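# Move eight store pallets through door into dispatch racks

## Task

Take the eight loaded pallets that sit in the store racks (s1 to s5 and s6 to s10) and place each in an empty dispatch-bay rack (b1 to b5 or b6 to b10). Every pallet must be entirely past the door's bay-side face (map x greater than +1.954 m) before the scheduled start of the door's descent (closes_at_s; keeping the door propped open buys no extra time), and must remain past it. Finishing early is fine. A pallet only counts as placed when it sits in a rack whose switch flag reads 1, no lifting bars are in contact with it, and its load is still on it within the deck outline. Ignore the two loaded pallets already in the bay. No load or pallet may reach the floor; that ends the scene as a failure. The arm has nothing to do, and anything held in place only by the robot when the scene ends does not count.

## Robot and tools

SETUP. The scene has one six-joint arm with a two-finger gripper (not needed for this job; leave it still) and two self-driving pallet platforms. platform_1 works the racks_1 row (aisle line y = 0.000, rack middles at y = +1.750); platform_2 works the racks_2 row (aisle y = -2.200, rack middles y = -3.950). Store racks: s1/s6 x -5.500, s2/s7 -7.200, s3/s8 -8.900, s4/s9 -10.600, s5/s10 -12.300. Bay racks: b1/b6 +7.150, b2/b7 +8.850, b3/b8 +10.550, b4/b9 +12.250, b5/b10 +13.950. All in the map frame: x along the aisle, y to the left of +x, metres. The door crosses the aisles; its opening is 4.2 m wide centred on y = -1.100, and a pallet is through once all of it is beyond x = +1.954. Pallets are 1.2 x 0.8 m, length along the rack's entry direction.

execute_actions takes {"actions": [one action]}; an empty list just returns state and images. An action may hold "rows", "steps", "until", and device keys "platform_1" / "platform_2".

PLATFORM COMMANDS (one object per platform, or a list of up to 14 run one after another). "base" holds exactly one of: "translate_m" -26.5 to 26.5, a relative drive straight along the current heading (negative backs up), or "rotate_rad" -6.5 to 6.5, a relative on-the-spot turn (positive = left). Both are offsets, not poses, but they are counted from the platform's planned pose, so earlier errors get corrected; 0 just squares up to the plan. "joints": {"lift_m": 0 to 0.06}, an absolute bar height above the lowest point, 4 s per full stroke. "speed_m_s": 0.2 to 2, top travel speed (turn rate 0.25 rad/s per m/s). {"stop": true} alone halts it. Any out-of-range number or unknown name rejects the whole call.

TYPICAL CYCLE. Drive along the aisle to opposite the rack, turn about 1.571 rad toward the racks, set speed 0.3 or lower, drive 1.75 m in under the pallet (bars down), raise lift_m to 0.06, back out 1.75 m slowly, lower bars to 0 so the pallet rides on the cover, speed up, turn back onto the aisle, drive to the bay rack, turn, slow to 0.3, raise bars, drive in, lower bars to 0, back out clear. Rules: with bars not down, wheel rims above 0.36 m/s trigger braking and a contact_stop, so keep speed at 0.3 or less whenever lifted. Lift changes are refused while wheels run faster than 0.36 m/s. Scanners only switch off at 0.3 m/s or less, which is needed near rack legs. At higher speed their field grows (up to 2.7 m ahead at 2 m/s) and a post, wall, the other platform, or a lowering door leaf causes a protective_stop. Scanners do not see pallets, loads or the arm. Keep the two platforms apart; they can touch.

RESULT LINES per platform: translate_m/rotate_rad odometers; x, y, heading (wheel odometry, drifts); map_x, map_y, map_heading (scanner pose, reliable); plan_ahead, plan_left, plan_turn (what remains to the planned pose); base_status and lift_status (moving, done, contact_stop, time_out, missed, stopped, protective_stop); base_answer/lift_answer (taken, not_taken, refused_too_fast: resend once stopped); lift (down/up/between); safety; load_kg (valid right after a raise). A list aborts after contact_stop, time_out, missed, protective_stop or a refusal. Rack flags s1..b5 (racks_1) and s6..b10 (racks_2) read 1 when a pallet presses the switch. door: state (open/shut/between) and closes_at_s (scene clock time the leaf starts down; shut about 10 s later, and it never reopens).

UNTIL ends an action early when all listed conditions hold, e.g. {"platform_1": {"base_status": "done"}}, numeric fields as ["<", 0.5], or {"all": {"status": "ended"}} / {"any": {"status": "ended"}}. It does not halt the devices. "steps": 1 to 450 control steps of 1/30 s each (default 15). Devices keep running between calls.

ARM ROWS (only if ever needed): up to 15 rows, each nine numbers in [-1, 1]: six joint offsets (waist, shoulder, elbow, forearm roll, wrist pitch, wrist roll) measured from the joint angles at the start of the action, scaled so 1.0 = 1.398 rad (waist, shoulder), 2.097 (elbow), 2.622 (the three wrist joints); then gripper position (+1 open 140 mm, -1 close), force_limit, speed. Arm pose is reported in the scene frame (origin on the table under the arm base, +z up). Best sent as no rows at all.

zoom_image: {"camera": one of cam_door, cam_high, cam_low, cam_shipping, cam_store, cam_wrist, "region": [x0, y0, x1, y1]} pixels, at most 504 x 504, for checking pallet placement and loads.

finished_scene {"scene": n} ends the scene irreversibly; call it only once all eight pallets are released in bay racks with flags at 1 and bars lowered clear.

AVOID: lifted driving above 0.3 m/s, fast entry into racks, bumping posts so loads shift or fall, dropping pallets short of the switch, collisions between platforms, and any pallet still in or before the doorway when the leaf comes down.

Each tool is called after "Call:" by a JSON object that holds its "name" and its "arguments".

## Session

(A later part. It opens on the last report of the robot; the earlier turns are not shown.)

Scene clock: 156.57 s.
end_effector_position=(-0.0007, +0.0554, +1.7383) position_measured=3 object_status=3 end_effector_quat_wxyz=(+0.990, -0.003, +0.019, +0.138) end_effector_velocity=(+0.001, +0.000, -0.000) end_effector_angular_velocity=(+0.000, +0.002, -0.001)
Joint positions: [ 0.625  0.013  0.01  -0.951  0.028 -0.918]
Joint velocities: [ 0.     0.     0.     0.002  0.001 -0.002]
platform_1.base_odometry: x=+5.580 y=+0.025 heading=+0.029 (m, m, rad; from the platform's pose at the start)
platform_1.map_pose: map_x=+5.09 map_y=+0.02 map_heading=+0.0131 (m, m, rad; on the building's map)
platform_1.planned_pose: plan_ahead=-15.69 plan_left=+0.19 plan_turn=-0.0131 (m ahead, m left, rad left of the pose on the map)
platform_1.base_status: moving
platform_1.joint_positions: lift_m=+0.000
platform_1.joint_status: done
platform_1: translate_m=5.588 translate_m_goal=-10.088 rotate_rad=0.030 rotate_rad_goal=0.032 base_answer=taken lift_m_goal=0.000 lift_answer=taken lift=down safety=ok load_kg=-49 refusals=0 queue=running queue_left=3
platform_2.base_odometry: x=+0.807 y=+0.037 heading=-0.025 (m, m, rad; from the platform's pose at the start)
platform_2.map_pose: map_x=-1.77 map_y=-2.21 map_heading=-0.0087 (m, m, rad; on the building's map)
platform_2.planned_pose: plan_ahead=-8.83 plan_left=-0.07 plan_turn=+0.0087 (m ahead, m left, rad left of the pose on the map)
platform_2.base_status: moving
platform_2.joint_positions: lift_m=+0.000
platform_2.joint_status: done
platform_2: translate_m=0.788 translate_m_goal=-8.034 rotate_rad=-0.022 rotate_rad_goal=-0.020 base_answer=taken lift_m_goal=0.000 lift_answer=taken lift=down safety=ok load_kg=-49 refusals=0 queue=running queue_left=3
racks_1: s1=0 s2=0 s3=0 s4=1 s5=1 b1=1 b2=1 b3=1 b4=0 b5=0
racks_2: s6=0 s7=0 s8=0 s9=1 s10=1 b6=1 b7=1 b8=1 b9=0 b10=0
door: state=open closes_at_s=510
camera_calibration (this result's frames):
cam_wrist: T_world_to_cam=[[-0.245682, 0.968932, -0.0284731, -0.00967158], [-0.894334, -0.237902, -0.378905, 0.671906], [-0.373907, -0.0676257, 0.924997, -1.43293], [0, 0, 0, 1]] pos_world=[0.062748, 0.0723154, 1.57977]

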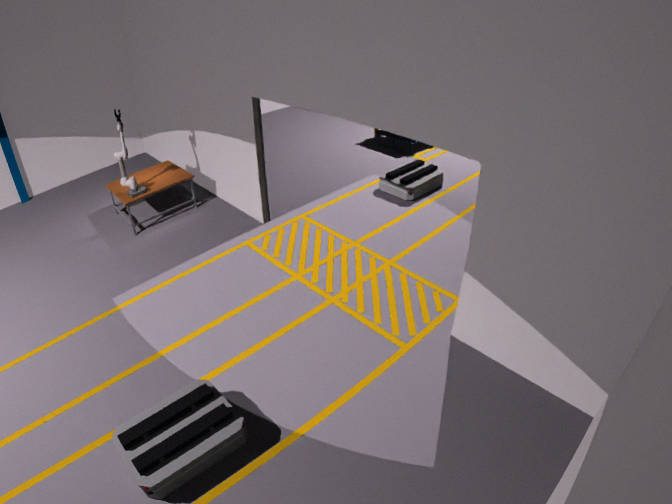

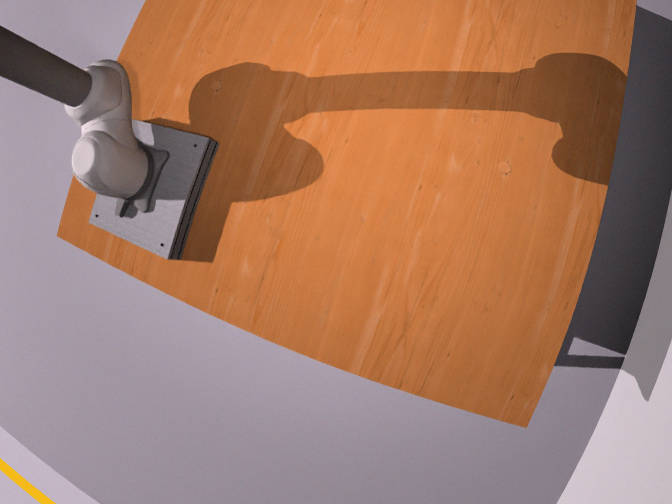

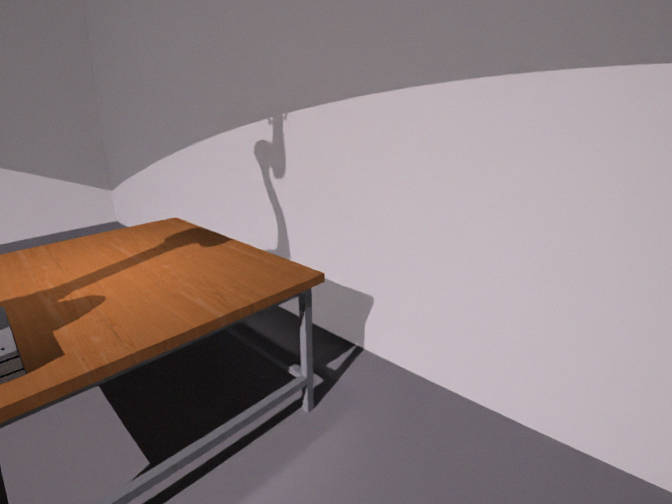

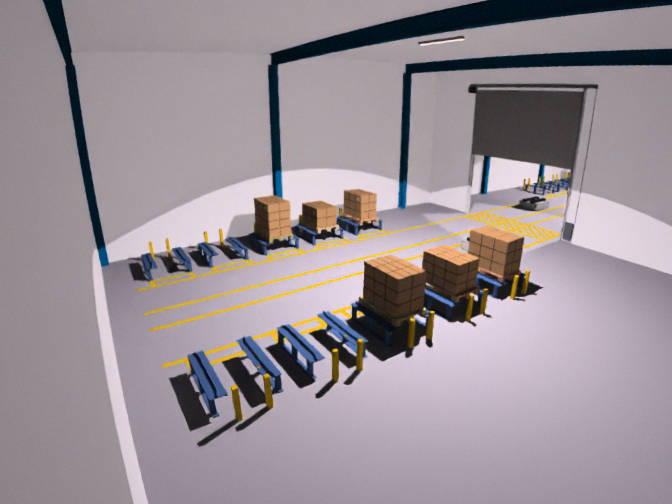

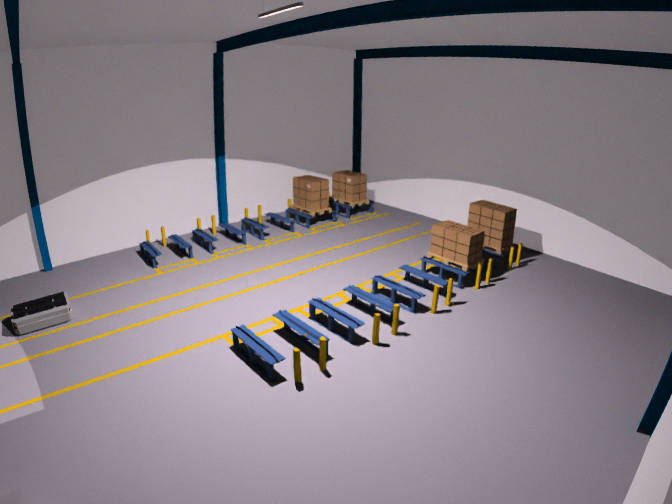

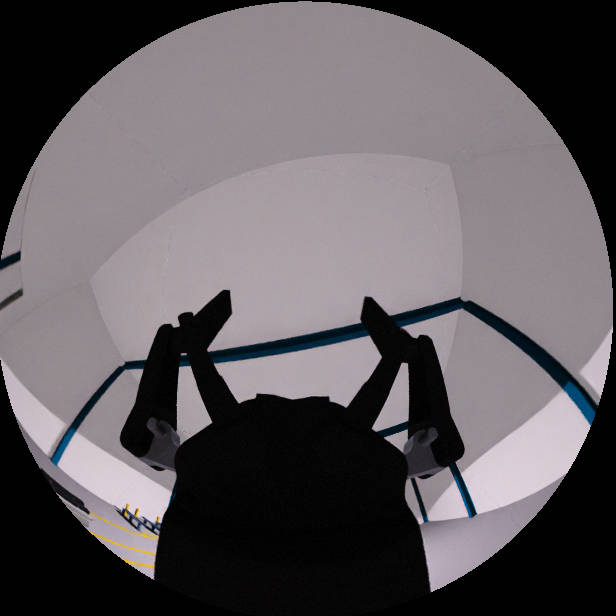

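Remaining plan: after the pickups at s4/s9, drive +22.85 to b4/b9. Then go back -24.55 to s5/s10 and finish with +26.25 to b5/b10.

Call:
{"name": "execute_actions", "arguments": {"actions": [{"steps":450}]}}

Call:
{"name": "execute_actions", "arguments": {"actions": [{"steps":450,"until":{"platform_1":{"queue_left":["<=",0],"base_status":["!=","moving"]},"platform_2":{"queue_left":["<=",0],"base_status":["!=","moving"]}}}]}}

Scene clock: 172.70 s.
end_effector_position=(-0.0007, +0.0554, +1.7383) position_measured=3 object_status=3 end_effector_quat_wxyz=(+0.990, -0.003, +0.019, +0.138) end_effector_velocity=(-0.001, -0.001, +0.000) end_effector_angular_velocity=(+0.000, -0.001, +0.000)
Joint positions: [ 0.625  0.013  0.01  -0.951  0.028 -0.918]
Joint velocities: [ 0.    -0.001 -0.     0.001 -0.001 -0.001]
platform_1.base_odometry: x=-10.142 y=+0.022 heading=+1.588 (m, m, rad; from the platform's pose at the start)
platform_1.map_pose: map_x=-10.60 map_y=+0.28 map_heading=+1.5752 (m, m, rad; on the building's map)
platform_1.planned_pose: plan_ahead=+1.42 plan_left=-0.01 plan_turn=-0.0044 (m ahead, m left, rad left of the pose on the map)
platform_1.base_status: moving
platform_1.joint_positions: lift_m=+0.030
platform_1.joint_status: done
platform_1: translate_m=-9.794 translate_m_goal=-8.378 rotate_rad=1.588 rotate_rad_goal=1.587 base_answer=taken lift_m_goal=0.030 lift_answer=taken lift=between safety=ok load_kg=0 refusals=0 queue=running queue_left=1
platform_2.base_odometry: x=-8.113 y=-1.142 heading=-1.591 (m, m, rad; from the platform's pose at the start)
platform_2.map_pose: map_x=-10.60 map_y=-3.53 map_heading=-1.5708 (m, m, rad; on the building's map)
platform_2.planned_pose: plan_ahead=+0.37 plan_left=+0.00 plan_turn=+0.0000 (m ahead, m left, rad left of the pose on the map)
platform_2.base_status: moving
platform_2.joint_positions: lift_m=+0.030
platform_2.joint_status: done
platform_2: translate_m=-6.710 translate_m_goal=-6.343 rotate_rad=-1.591 rotate_rad_goal=-1.590 base_answer=taken lift_m_goal=0.030 lift_answer=taken lift=between safety=ok load_kg=0 refusals=0 queue=running queue_left=1
racks_1: s1=0 s2=0 s3=0 s4=1 s5=1 b1=1 b2=1 b3=1 b4=0 b5=0
racks_2: s6=0 s7=0 s8=0 s9=1 s10=1 b6=1 b7=1 b8=1 b9=0 b10=0
door: state=open closes_at_s=510
camera_calibration (this result's frames):
cam_wrist: T_world_to_cam=[[-0.245682, 0.968932, -0.028473, -0.00967166], [-0.894334, -0.237902, -0.378905, 0.671906], [-0.373907, -0.0676259, 0.924997, -1.43293], [0, 0, 0, 1]] pos_world=[0.062748, 0.0723154, 1.57977]

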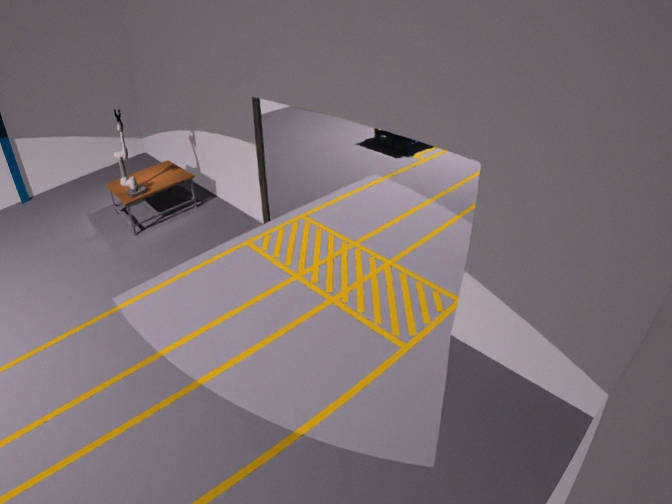

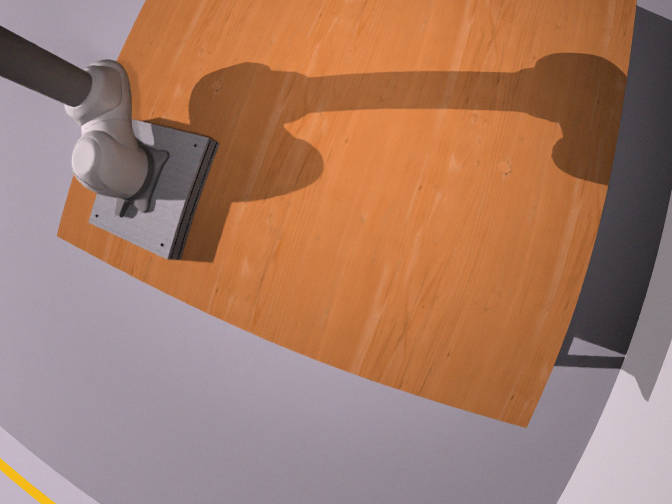

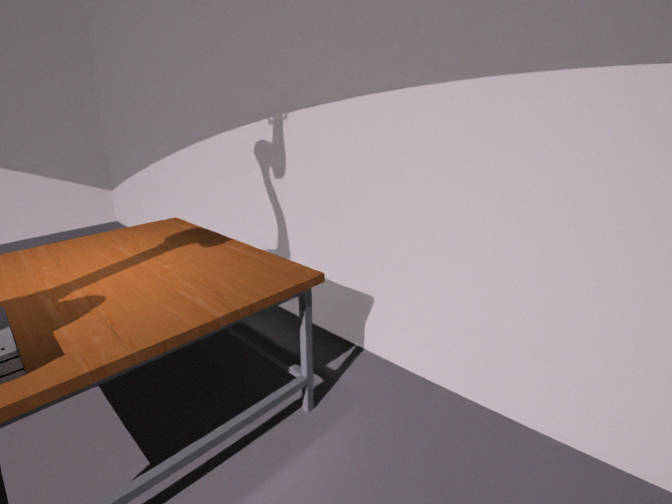

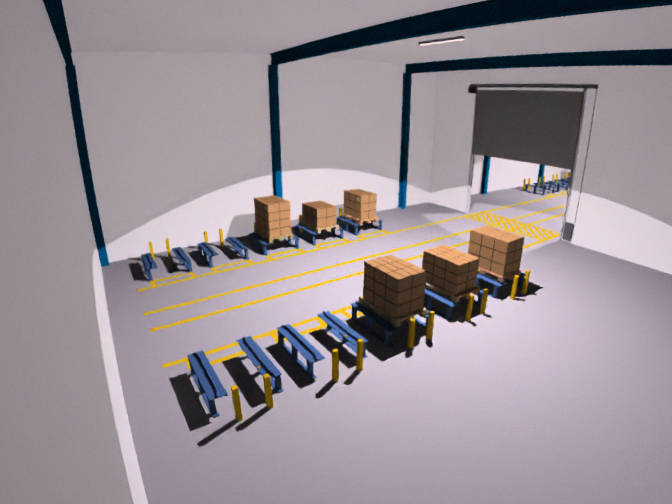

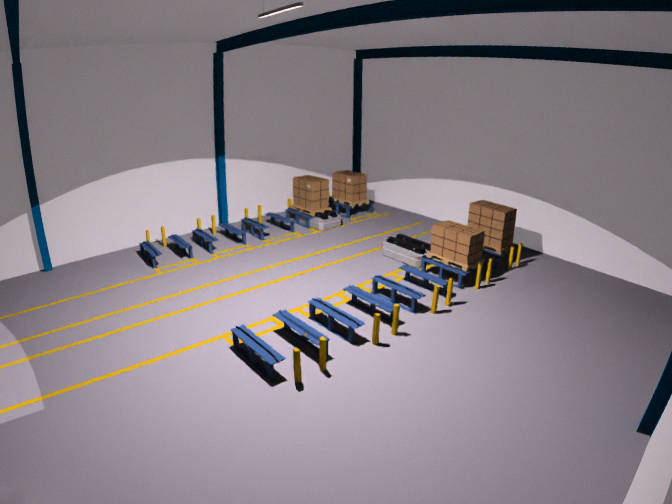

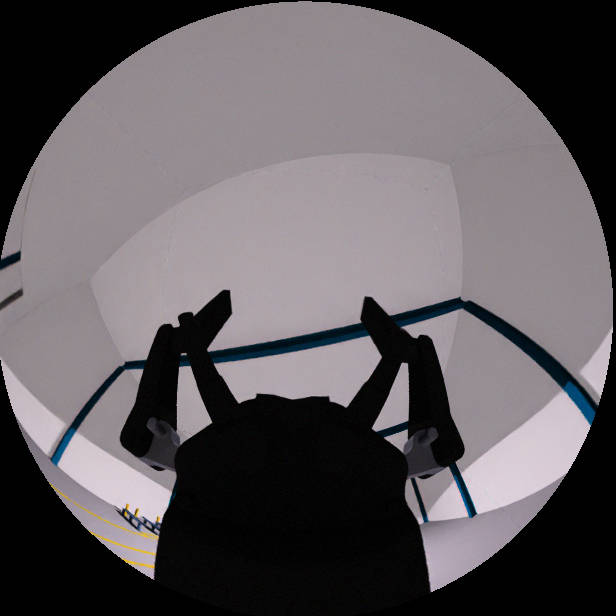

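Scene clock: 177.97 s.
end_effector_position=(-0.0007, +0.0554, +1.7383) position_measured=3 object_status=3 end_effector_quat_wxyz=(+0.990, -0.003, +0.019, +0.138) end_effector_velocity=(-0.001, -0.000, +0.000) end_effector_angular_velocity=(+0.000, -0.001, +0.001)
Joint positions: [ 0.625  0.013  0.01  -0.951  0.028 -0.918]
Joint velocities: [ 0.    -0.001  0.001 -0.    -0.     0.001]
platform_1.base_odometry: x=-10.165 y=+1.449 heading=+1.588 (m, m, rad; from the platform's pose at the start)
platform_1.map_pose: map_x=-10.60 map_y=+1.70 map_heading=+1.5708 (m, m, rad; on the building's map)
platform_1.planned_pose: plan_ahead=+0.00 plan_left=+0.00 plan_turn=+0.0000 (m ahead, m left, rad left of the pose on the map)
platform_1.base_status: done
platform_1.joint_positions: lift_m=+0.030
platform_1.joint_status: moving
platform_1: translate_m=-8.378 translate_m_goal=-8.378 rotate_rad=1.588 rotate_rad_goal=1.587 base_answer=taken lift_m_goal=0.050 lift_answer=taken lift=between safety=ok load_kg=0 refusals=0 queue=running queue_left=0
platform_2.base_odometry: x=-8.121 y=-1.529 heading=-1.591 (m, m, rad; from the platform's pose at the start)
platform_2.map_pose: map_x=-10.60 map_y=-3.90 map_heading=-1.5708 (m, m, rad; on the building's map)
platform_2.planned_pose: plan_ahead=+0.00 plan_left=+0.00 plan_turn=+0.0000 (m ahead, m left, rad left of the pose on the map)
platform_2.base_status: done
platform_2.joint_positions: lift_m=+0.050
platform_2.joint_status: done
platform_2: translate_m=-6.333 translate_m_goal=-6.333 rotate_rad=-1.591 rotate_rad_goal=-1.590 base_answer=taken lift_m_goal=0.050 lift_answer=taken lift=between safety=ok load_kg=281 refusals=0 queue=done queue_left=0
racks_1: s1=0 s2=0 s3=0 s4=1 s5=1 b1=1 b2=1 b3=1 b4=0 b5=0
racks_2: s6=0 s7=0 s8=0 s9=0 s10=1 b6=1 b7=1 b8=1 b9=0 b10=0
door: state=open closes_at_s=510
camera_calibration (this result's frames):
cam_wrist: T_world_to_cam=[[-0.245682, 0.968932, -0.0284732, -0.00967155], [-0.894334, -0.237902, -0.378905, 0.671906], [-0.373907, -0.0676257, 0.924997, -1.43293], [0, 0, 0, 1]] pos_world=[0.0627481, 0.0723155, 1.57977]

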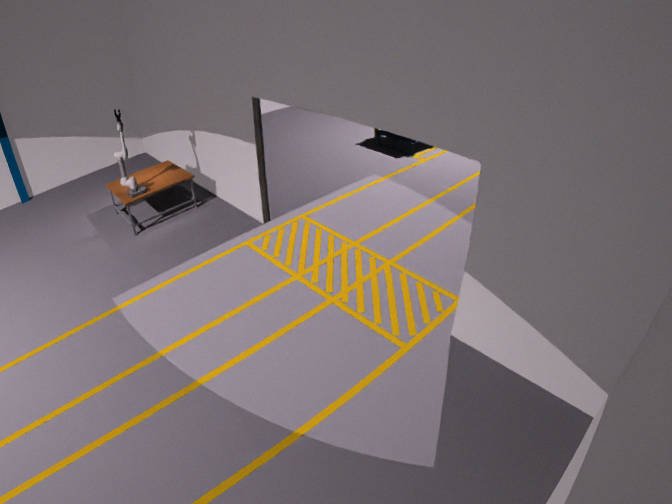

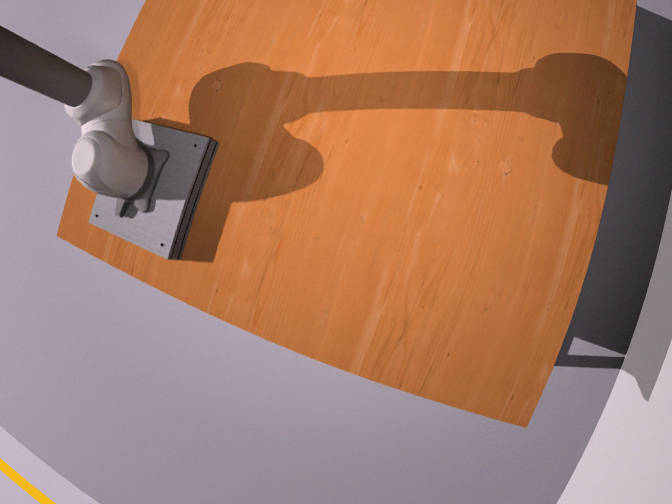

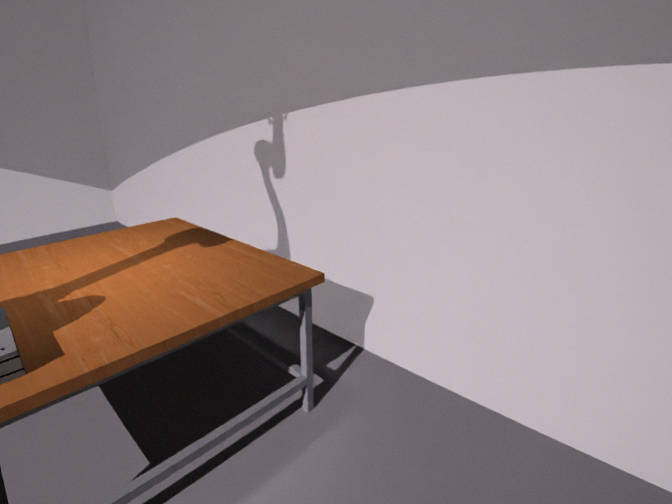

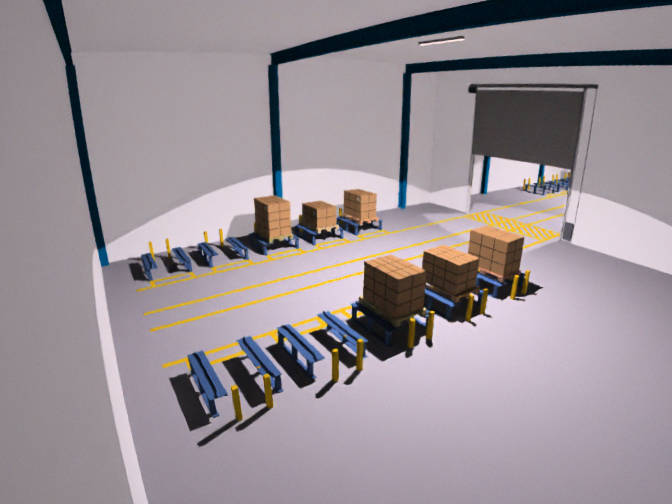

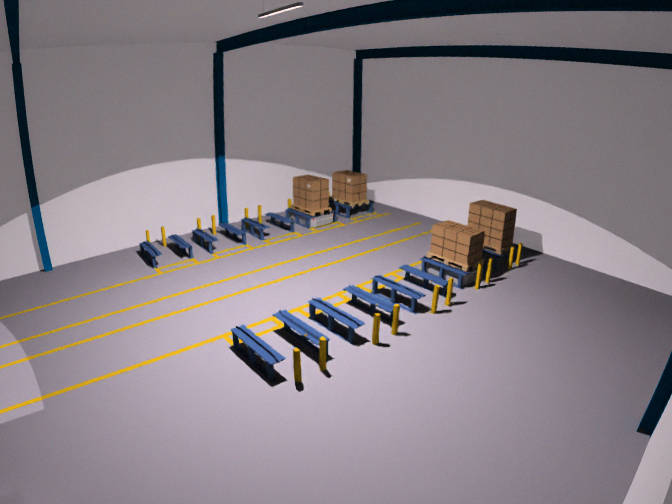

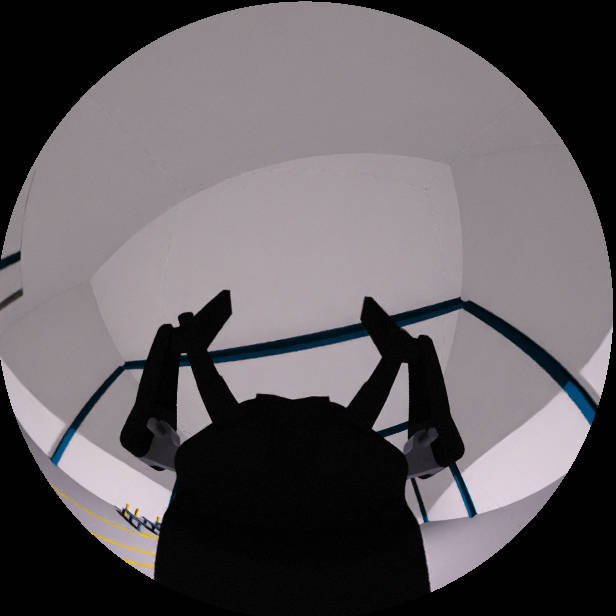

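Call:
{"name": "execute_actions", "arguments": {"actions": [{"platform_1":[{"joints":{"lift_m":0.05},"speed_m_s":0.3},{"base":{"translate_m":-1.70},"joints":{"lift_m":0.055}},{"base":{"rotate_rad":-1.5708},"joints":{"lift_m":0},"speed_m_s":2},{"base":{"translate_m":22.85}},{"base":{"rotate_rad":1.5708},"joints":{"lift_m":0.055}},{"base":{"translate_m":1.70},"speed_m_s":0.3},{"joints":{"lift_m":0.032}},{"base":{"translate_m":-1.70},"joints":{"lift_m":0}},{"base":{"rotate_rad":-1.5708},"speed_m_s":2},{"base":{"translate_m":-24.55}},{"base":{"rotate_rad":1.5708},"joints":{"lift_m":0.03}},{"base":{"translate_m":1.70},"speed_m_s":0.3},{"joints":{"lift_m":0.05}}],"platform_2":[{"base":{"translate_m":-1.70},"joints":{"lift_m":0.055},"speed_m_s":0.3},{"base":{"rotate_rad":1.5708},"joints":{"lift_m":0},"speed_m_s":2},{"base":{"translate_m":22.85}},{"base":{"rotate_rad":-1.5708},"joints":{"lift_m":0.055}},{"base":{"translate_m":1.70},"speed_m_s":0.3},{"joints":{"lift_m":0.032}},{"base":{"translate_m":-1.70},"joints":{"lift_m":0}},{"base":{"rotate_rad":1.5708},"speed_m_s":2},{"base":{"translate_m":-24.55}},{"base":{"rotate_rad":-1.5708},"joints":{"lift_m":0.03}},{"base":{"translate_m":1.70},"speed_m_s":0.3},{"joints":{"lift_m":0.05}}],"steps":450}]}}

Scene clock: 195.30 s.
end_effector_position=(-0.0007, +0.0554, +1.7383) position_measured=3 object_status=3 end_effector_quat_wxyz=(+0.990, -0.003, +0.019, +0.138) end_effector_velocity=(-0.001, -0.001, +0.000) end_effector_angular_velocity=(+0.000, -0.001, +0.001)
Joint positions: [ 0.625  0.013  0.01  -0.951  0.028 -0.918]
Joint velocities: [ 0.    -0.001 -0.    -0.001 -0.001  0.001]
platform_1.base_odometry: x=-6.195 y=-0.187 heading=+0.019 (m, m, rad; from the platform's pose at the start)
platform_1.map_pose: map_x=-6.61 map_y=+0.00 map_heading=+0.0000 (m, m, rad; on the building's map)
platform_1.planned_pose: plan_ahead=+18.86 plan_left=+0.00 plan_turn=+0.0000 (m ahead, m left, rad left of the pose on the map)
platform_1.base_status: moving
platform_1.joint_positions: lift_m=+0.000
platform_1.joint_status: done
platform_1: translate_m=-6.078 translate_m_goal=12.773 rotate_rad=0.019 rotate_rad_goal=0.020 base_answer=taken lift_m_goal=0.000 lift_answer=taken lift=down safety=ok load_kg=-49 refusals=0 queue=running queue_left=9
platform_2.base_odometry: x=-5.049 y=+0.129 heading=-0.022 (m, m, rad; from the platform's pose at the start)
platform_2.map_pose: map_x=-7.52 map_y=-2.20 map_heading=+0.0000 (m, m, rad; on the building's map)
platform_2.planned_pose: plan_ahead=+19.77 plan_left=+0.00 plan_turn=+0.0000 (m ahead, m left, rad left of the pose on the map)
platform_2.base_status: moving
platform_2.joint_positions: lift_m=+0.000
platform_2.joint_status: done
platform_2: translate_m=-4.958 translate_m_goal=14.808 rotate_rad=-0.022 rotate_rad_goal=-0.025 base_answer=taken lift_m_goal=0.000 lift_answer=taken lift=down safety=ok load_kg=-49 refusals=0 queue=running queue_left=9
racks_1: s1=0 s2=0 s3=0 s4=0 s5=1 b1=1 b2=1 b3=1 b4=0 b5=0
racks_2: s6=0 s7=0 s8=0 s9=0 s10=1 b6=1 b7=1 b8=1 b9=0 b10=0
door: state=open closes_at_s=510
camera_calibration (this result's frames):
cam_wrist: T_world_to_cam=[[-0.245682, 0.968932, -0.0284731, -0.00967153], [-0.894334, -0.237901, -0.378905, 0.671906], [-0.373907, -0.0676257, 0.924997, -1.43293], [0, 0, 0, 1]] pos_world=[0.0627478, 0.0723153, 1.57977]

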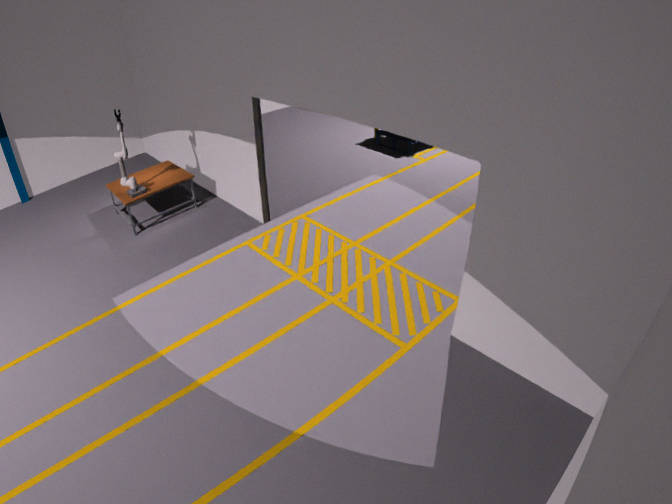

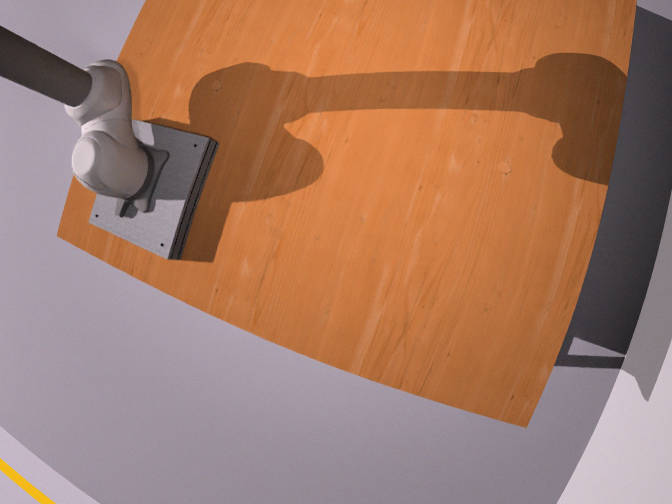

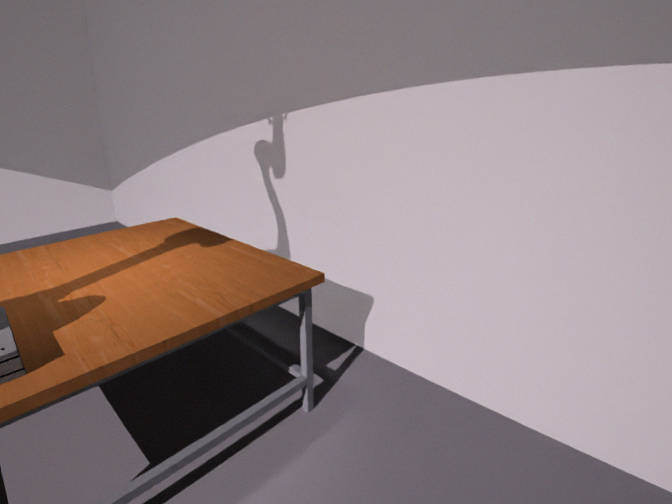

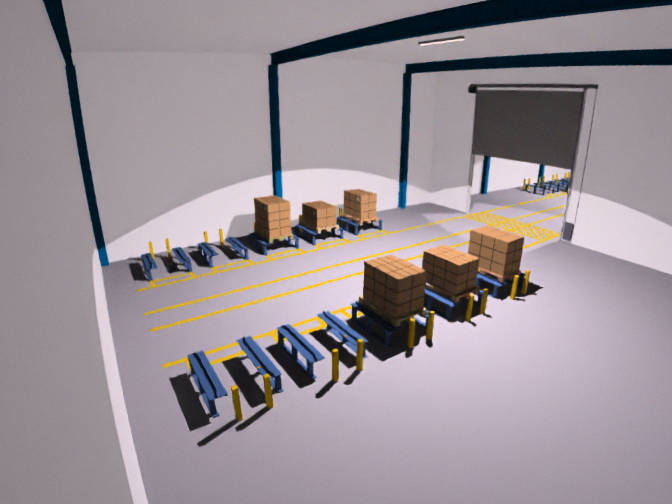

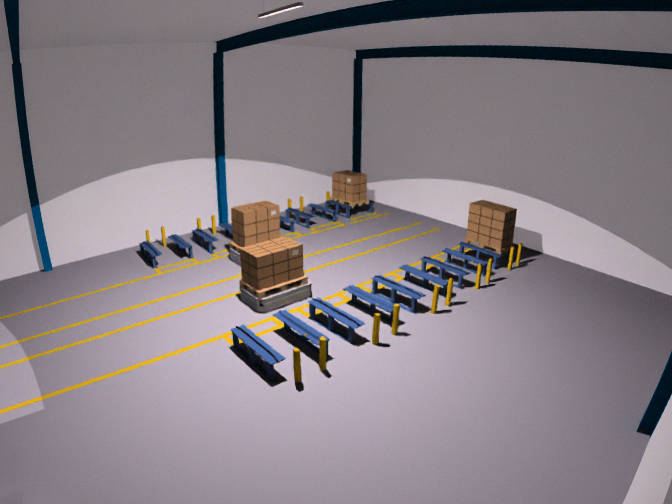

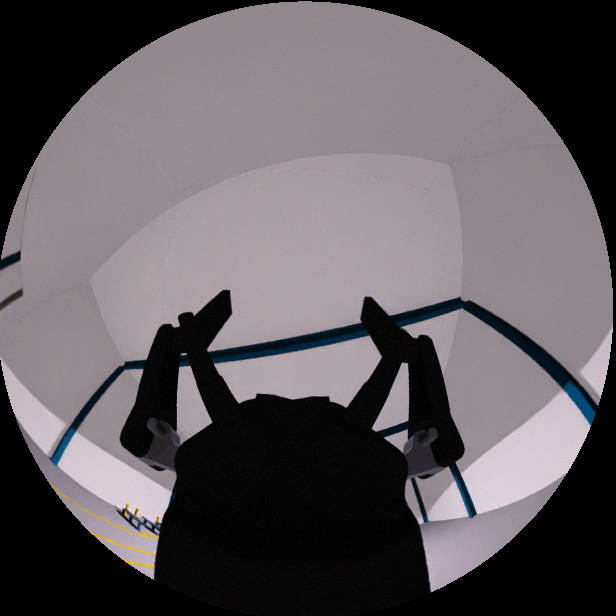

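Call:
{"name": "execute_actions", "arguments": {"actions": [{"steps":450}]}}

Scene clock: 210.87 s.
end_effector_position=(-0.0007, +0.0554, +1.7383) position_measured=3 object_status=3 end_effector_quat_wxyz=(+0.990, -0.003, +0.019, +0.138) end_effector_velocity=(+0.000, +0.000, -0.000) end_effector_angular_velocity=(+0.000, +0.000, +0.000)
Joint positions: [ 0.625  0.013  0.01  -0.951  0.028 -0.918]
Joint velocities: [ 0.     0.     0.    -0.001  0.     0.001]
platform_1.base_odometry: x=+12.718 y=+0.184 heading=+1.322 (m, m, rad; from the platform's pose at the start)
platform_1.map_pose: map_x=+12.25 map_y=+0.00 map_heading=+1.3177 (m, m, rad; on the building's map)
platform_1.planned_pose: plan_ahead=+0.00 plan_left=+0.00 plan_turn=+0.2531 (m ahead, m left, rad left of the pose on the map)
platform_1.base_status: moving
platform_1.joint_positions: lift_m=+0.044
platform_1.joint_status: moving
platform_1: translate_m=12.783 translate_m_goal=12.783 rotate_rad=1.339 rotate_rad_goal=1.591 base_answer=taken lift_m_goal=0.055 lift_answer=taken lift=between safety=ok load_kg=212 refusals=0 queue=running queue_left=8
platform_2.base_odometry: x=+14.802 y=-0.301 heading=-0.909 (m, m, rad; from the platform's pose at the start)
platform_2.map_pose: map_x=+12.25 map_y=-2.19 map_heading=-0.8988 (m, m, rad; on the building's map)
platform_2.planned_pose: plan_ahead=+0.01 plan_left=-0.01 plan_turn=-0.6720 (m ahead, m left, rad left of the pose on the map)
platform_2.base_status: moving
platform_2.joint_positions: lift_m=+0.030
platform_2.joint_status: moving
platform_2: translate_m=14.849 translate_m_goal=14.849 rotate_rad=-0.926 rotate_rad_goal=-1.595 base_answer=taken lift_m_goal=0.055 lift_answer=taken lift=between safety=ok load_kg=283 refusals=0 queue=running queue_left=8
racks_1: s1=0 s2=0 s3=0 s4=0 s5=1 b1=1 b2=1 b3=1 b4=0 b5=0
racks_2: s6=0 s7=0 s8=0 s9=0 s10=1 b6=1 b7=1 b8=1 b9=0 b10=0
door: state=open closes_at_s=510
camera_calibration (this result's frames):
cam_wrist: T_world_to_cam=[[-0.245682, 0.968932, -0.0284731, -0.00967157], [-0.894334, -0.237902, -0.378905, 0.671906], [-0.373907, -0.0676258, 0.924997, -1.43293], [0, 0, 0, 1]] pos_world=[0.0627479, 0.0723153, 1.57977]

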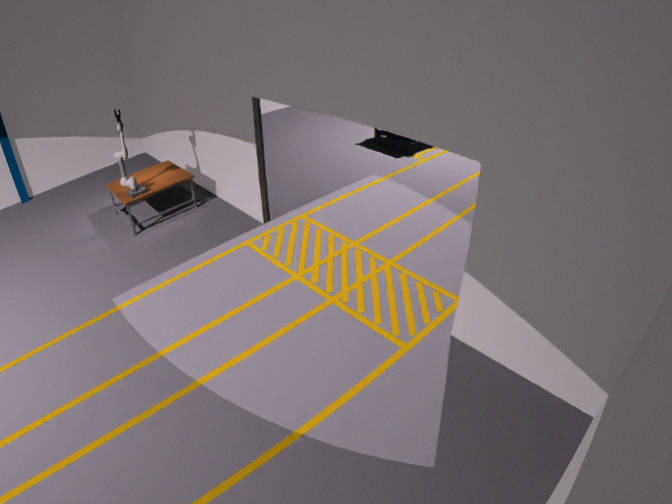

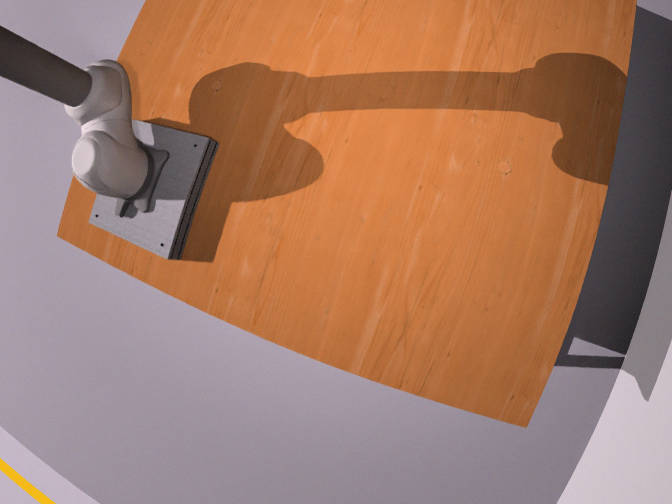

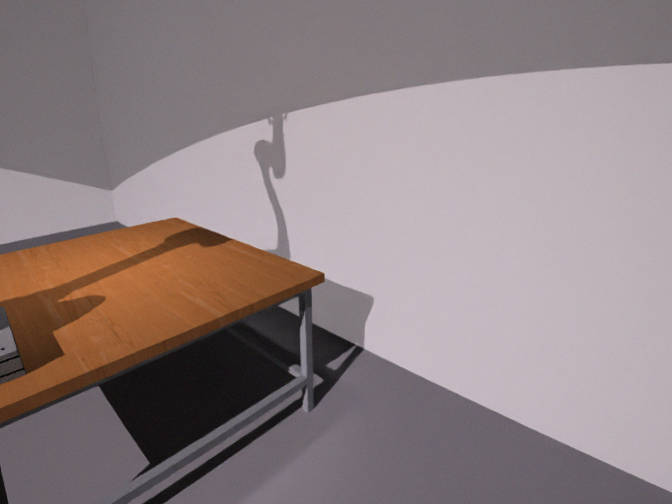

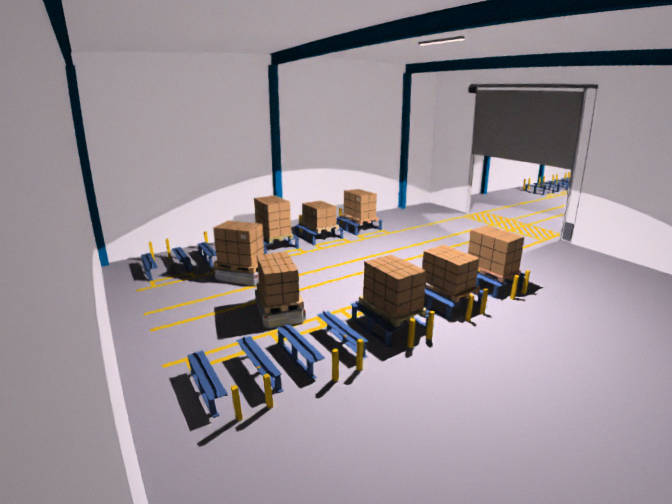

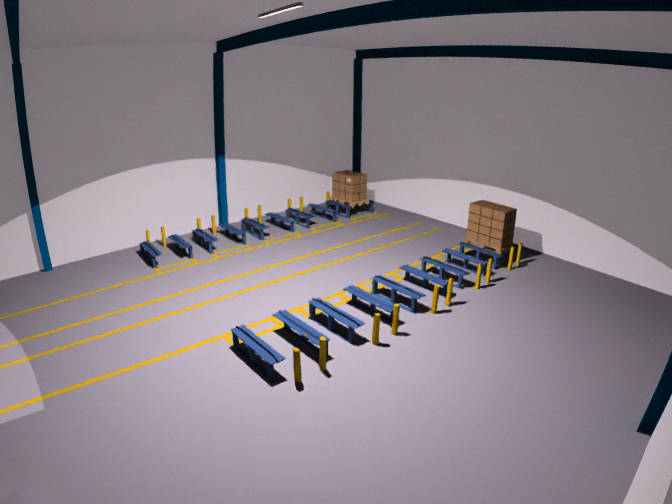

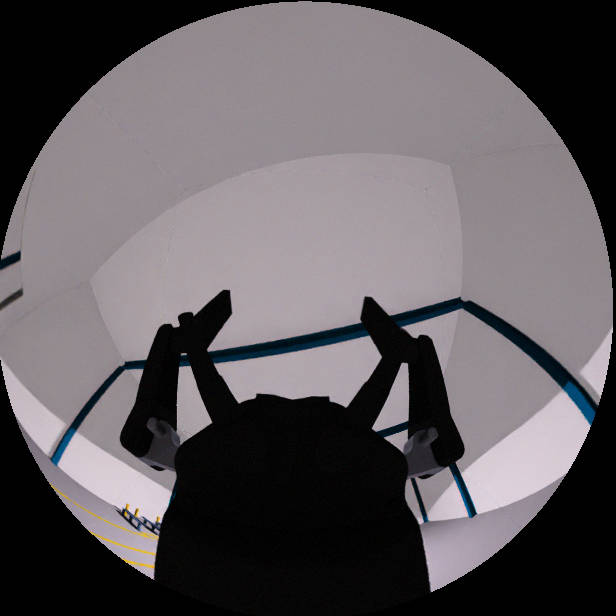

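Call:
{"name": "execute_actions", "arguments": {"actions": [{"steps":450}]}}

Scene clock: 226.23 s.
end_effector_position=(-0.0007, +0.0554, +1.7383) position_measured=3 object_status=3 end_effector_quat_wxyz=(+0.990, -0.003, +0.019, +0.138) end_effector_velocity=(+0.000, +0.000, -0.000) end_effector_angular_velocity=(-0.000, -0.000, +0.000)
Joint positions: [ 0.625  0.013  0.01  -0.951  0.028 -0.918]
Joint velocities: [ 0.     0.    -0.     0.001 -0.    -0.001]
platform_1.base_odometry: x=+12.717 y=+0.208 heading=+1.592 (m, m, rad; from the platform's pose at the start)
platform_1.map_pose: map_x=+12.25 map_y=+0.01 map_heading=+1.5708 (m, m, rad; on the building's map)
platform_1.planned_pose: plan_ahead=-0.01 plan_left=+0.00 plan_turn=+0.0000 (m ahead, m left, rad left of the pose on the map)
platform_1.base_status: moving
platform_1.joint_positions: lift_m=+0.000
platform_1.joint_status: done
platform_1: translate_m=12.803 translate_m_goal=12.783 rotate_rad=1.592 rotate_rad_goal=1.591 base_answer=taken lift_m_goal=0.000 lift_answer=taken lift=down safety=ok load_kg=-49 refusals=0 queue=running queue_left=5
platform_2.base_odometry: x=+14.794 y=-0.597 heading=-1.599 (m, m, rad; from the platform's pose at the start)
platform_2.map_pose: map_x=+12.25 map_y=-2.48 map_heading=-1.5708 (m, m, rad; on the building's map)
platform_2.planned_pose: plan_ahead=-0.28 plan_left=+0.00 plan_turn=+0.0000 (m ahead, m left, rad left of the pose on the map)
platform_2.base_status: moving
platform_2.joint_positions: lift_m=+0.000
platform_2.joint_status: done
platform_2: translate_m=15.136 translate_m_goal=14.859 rotate_rad=-1.599 rotate_rad_goal=-1.599 base_answer=taken lift_m_goal=0.000 lift_answer=taken lift=down safety=ok load_kg=-49 refusals=0 queue=running queue_left=5
racks_1: s1=0 s2=0 s3=0 s4=0 s5=1 b1=1 b2=1 b3=1 b4=1 b5=0
racks_2: s6=0 s7=0 s8=0 s9=0 s10=1 b6=1 b7=1 b8=1 b9=1 b10=0
door: state=open closes_at_s=510
camera_calibration (this result's frames):
cam_wrist: T_world_to_cam=[[-0.245682, 0.968932, -0.0284731, -0.00967156], [-0.894334, -0.237902, -0.378905, 0.671906], [-0.373907, -0.0676258, 0.924997, -1.43293], [0, 0, 0, 1]] pos_world=[0.062748, 0.0723154, 1.57977]

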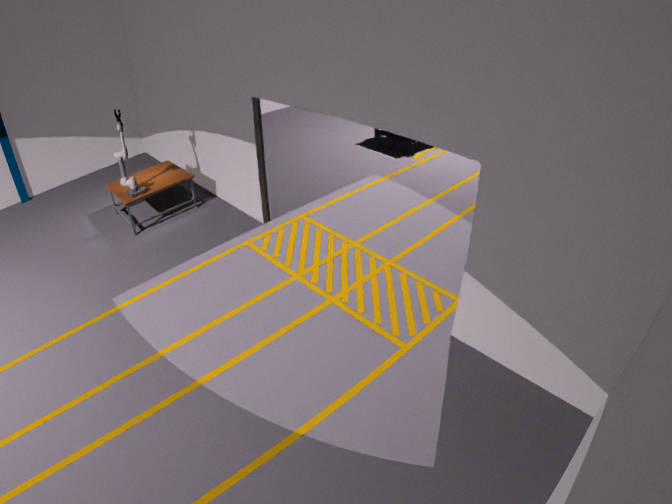

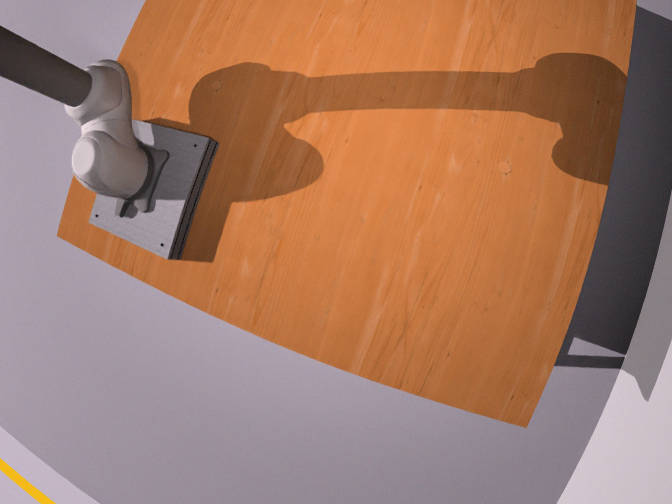

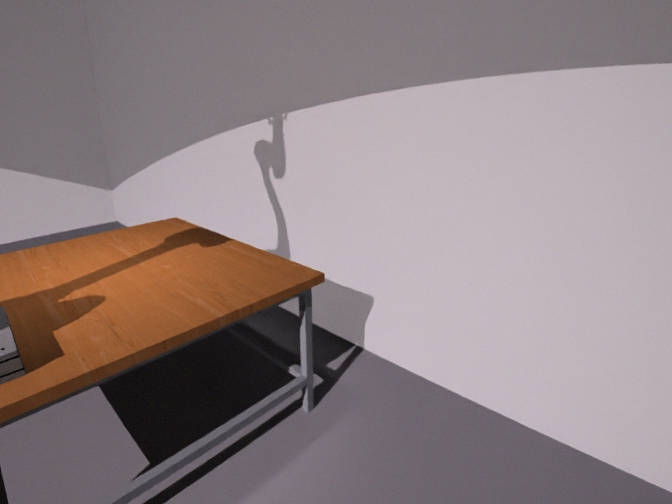

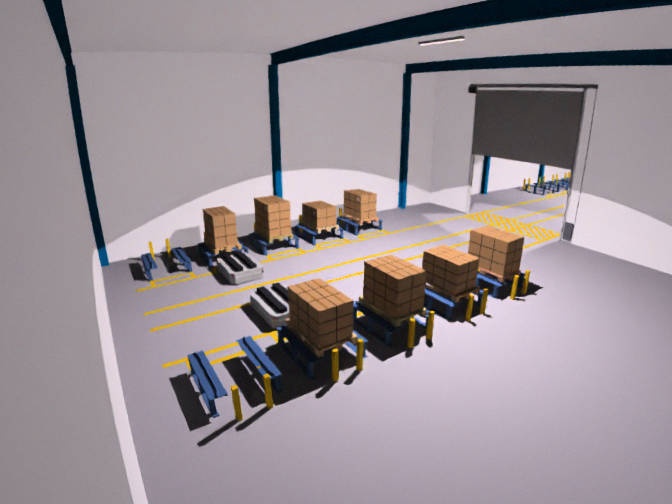

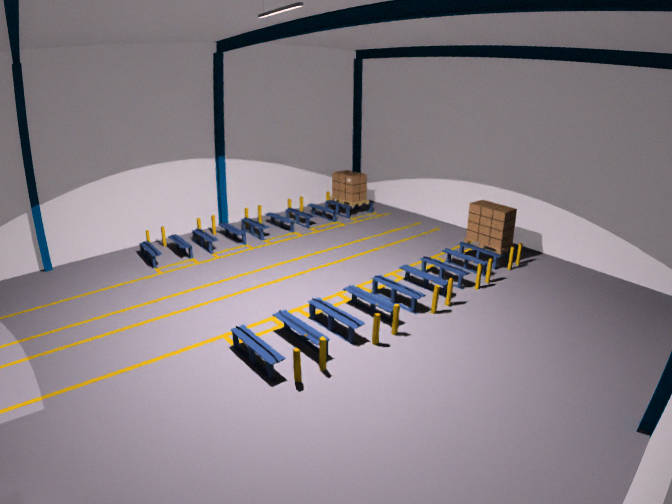

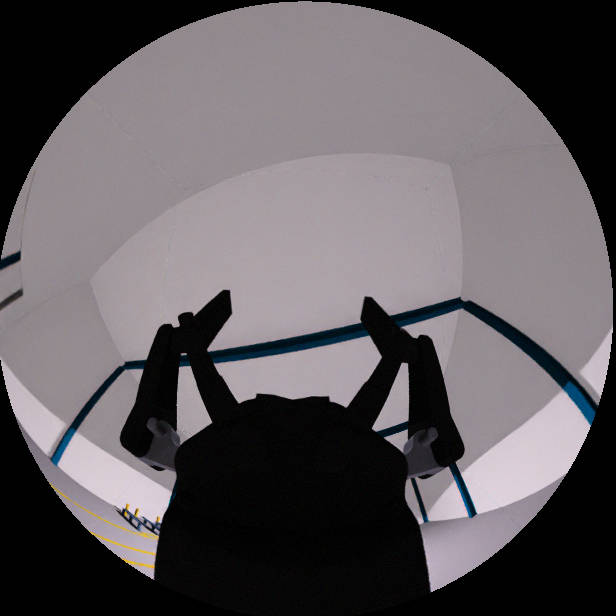

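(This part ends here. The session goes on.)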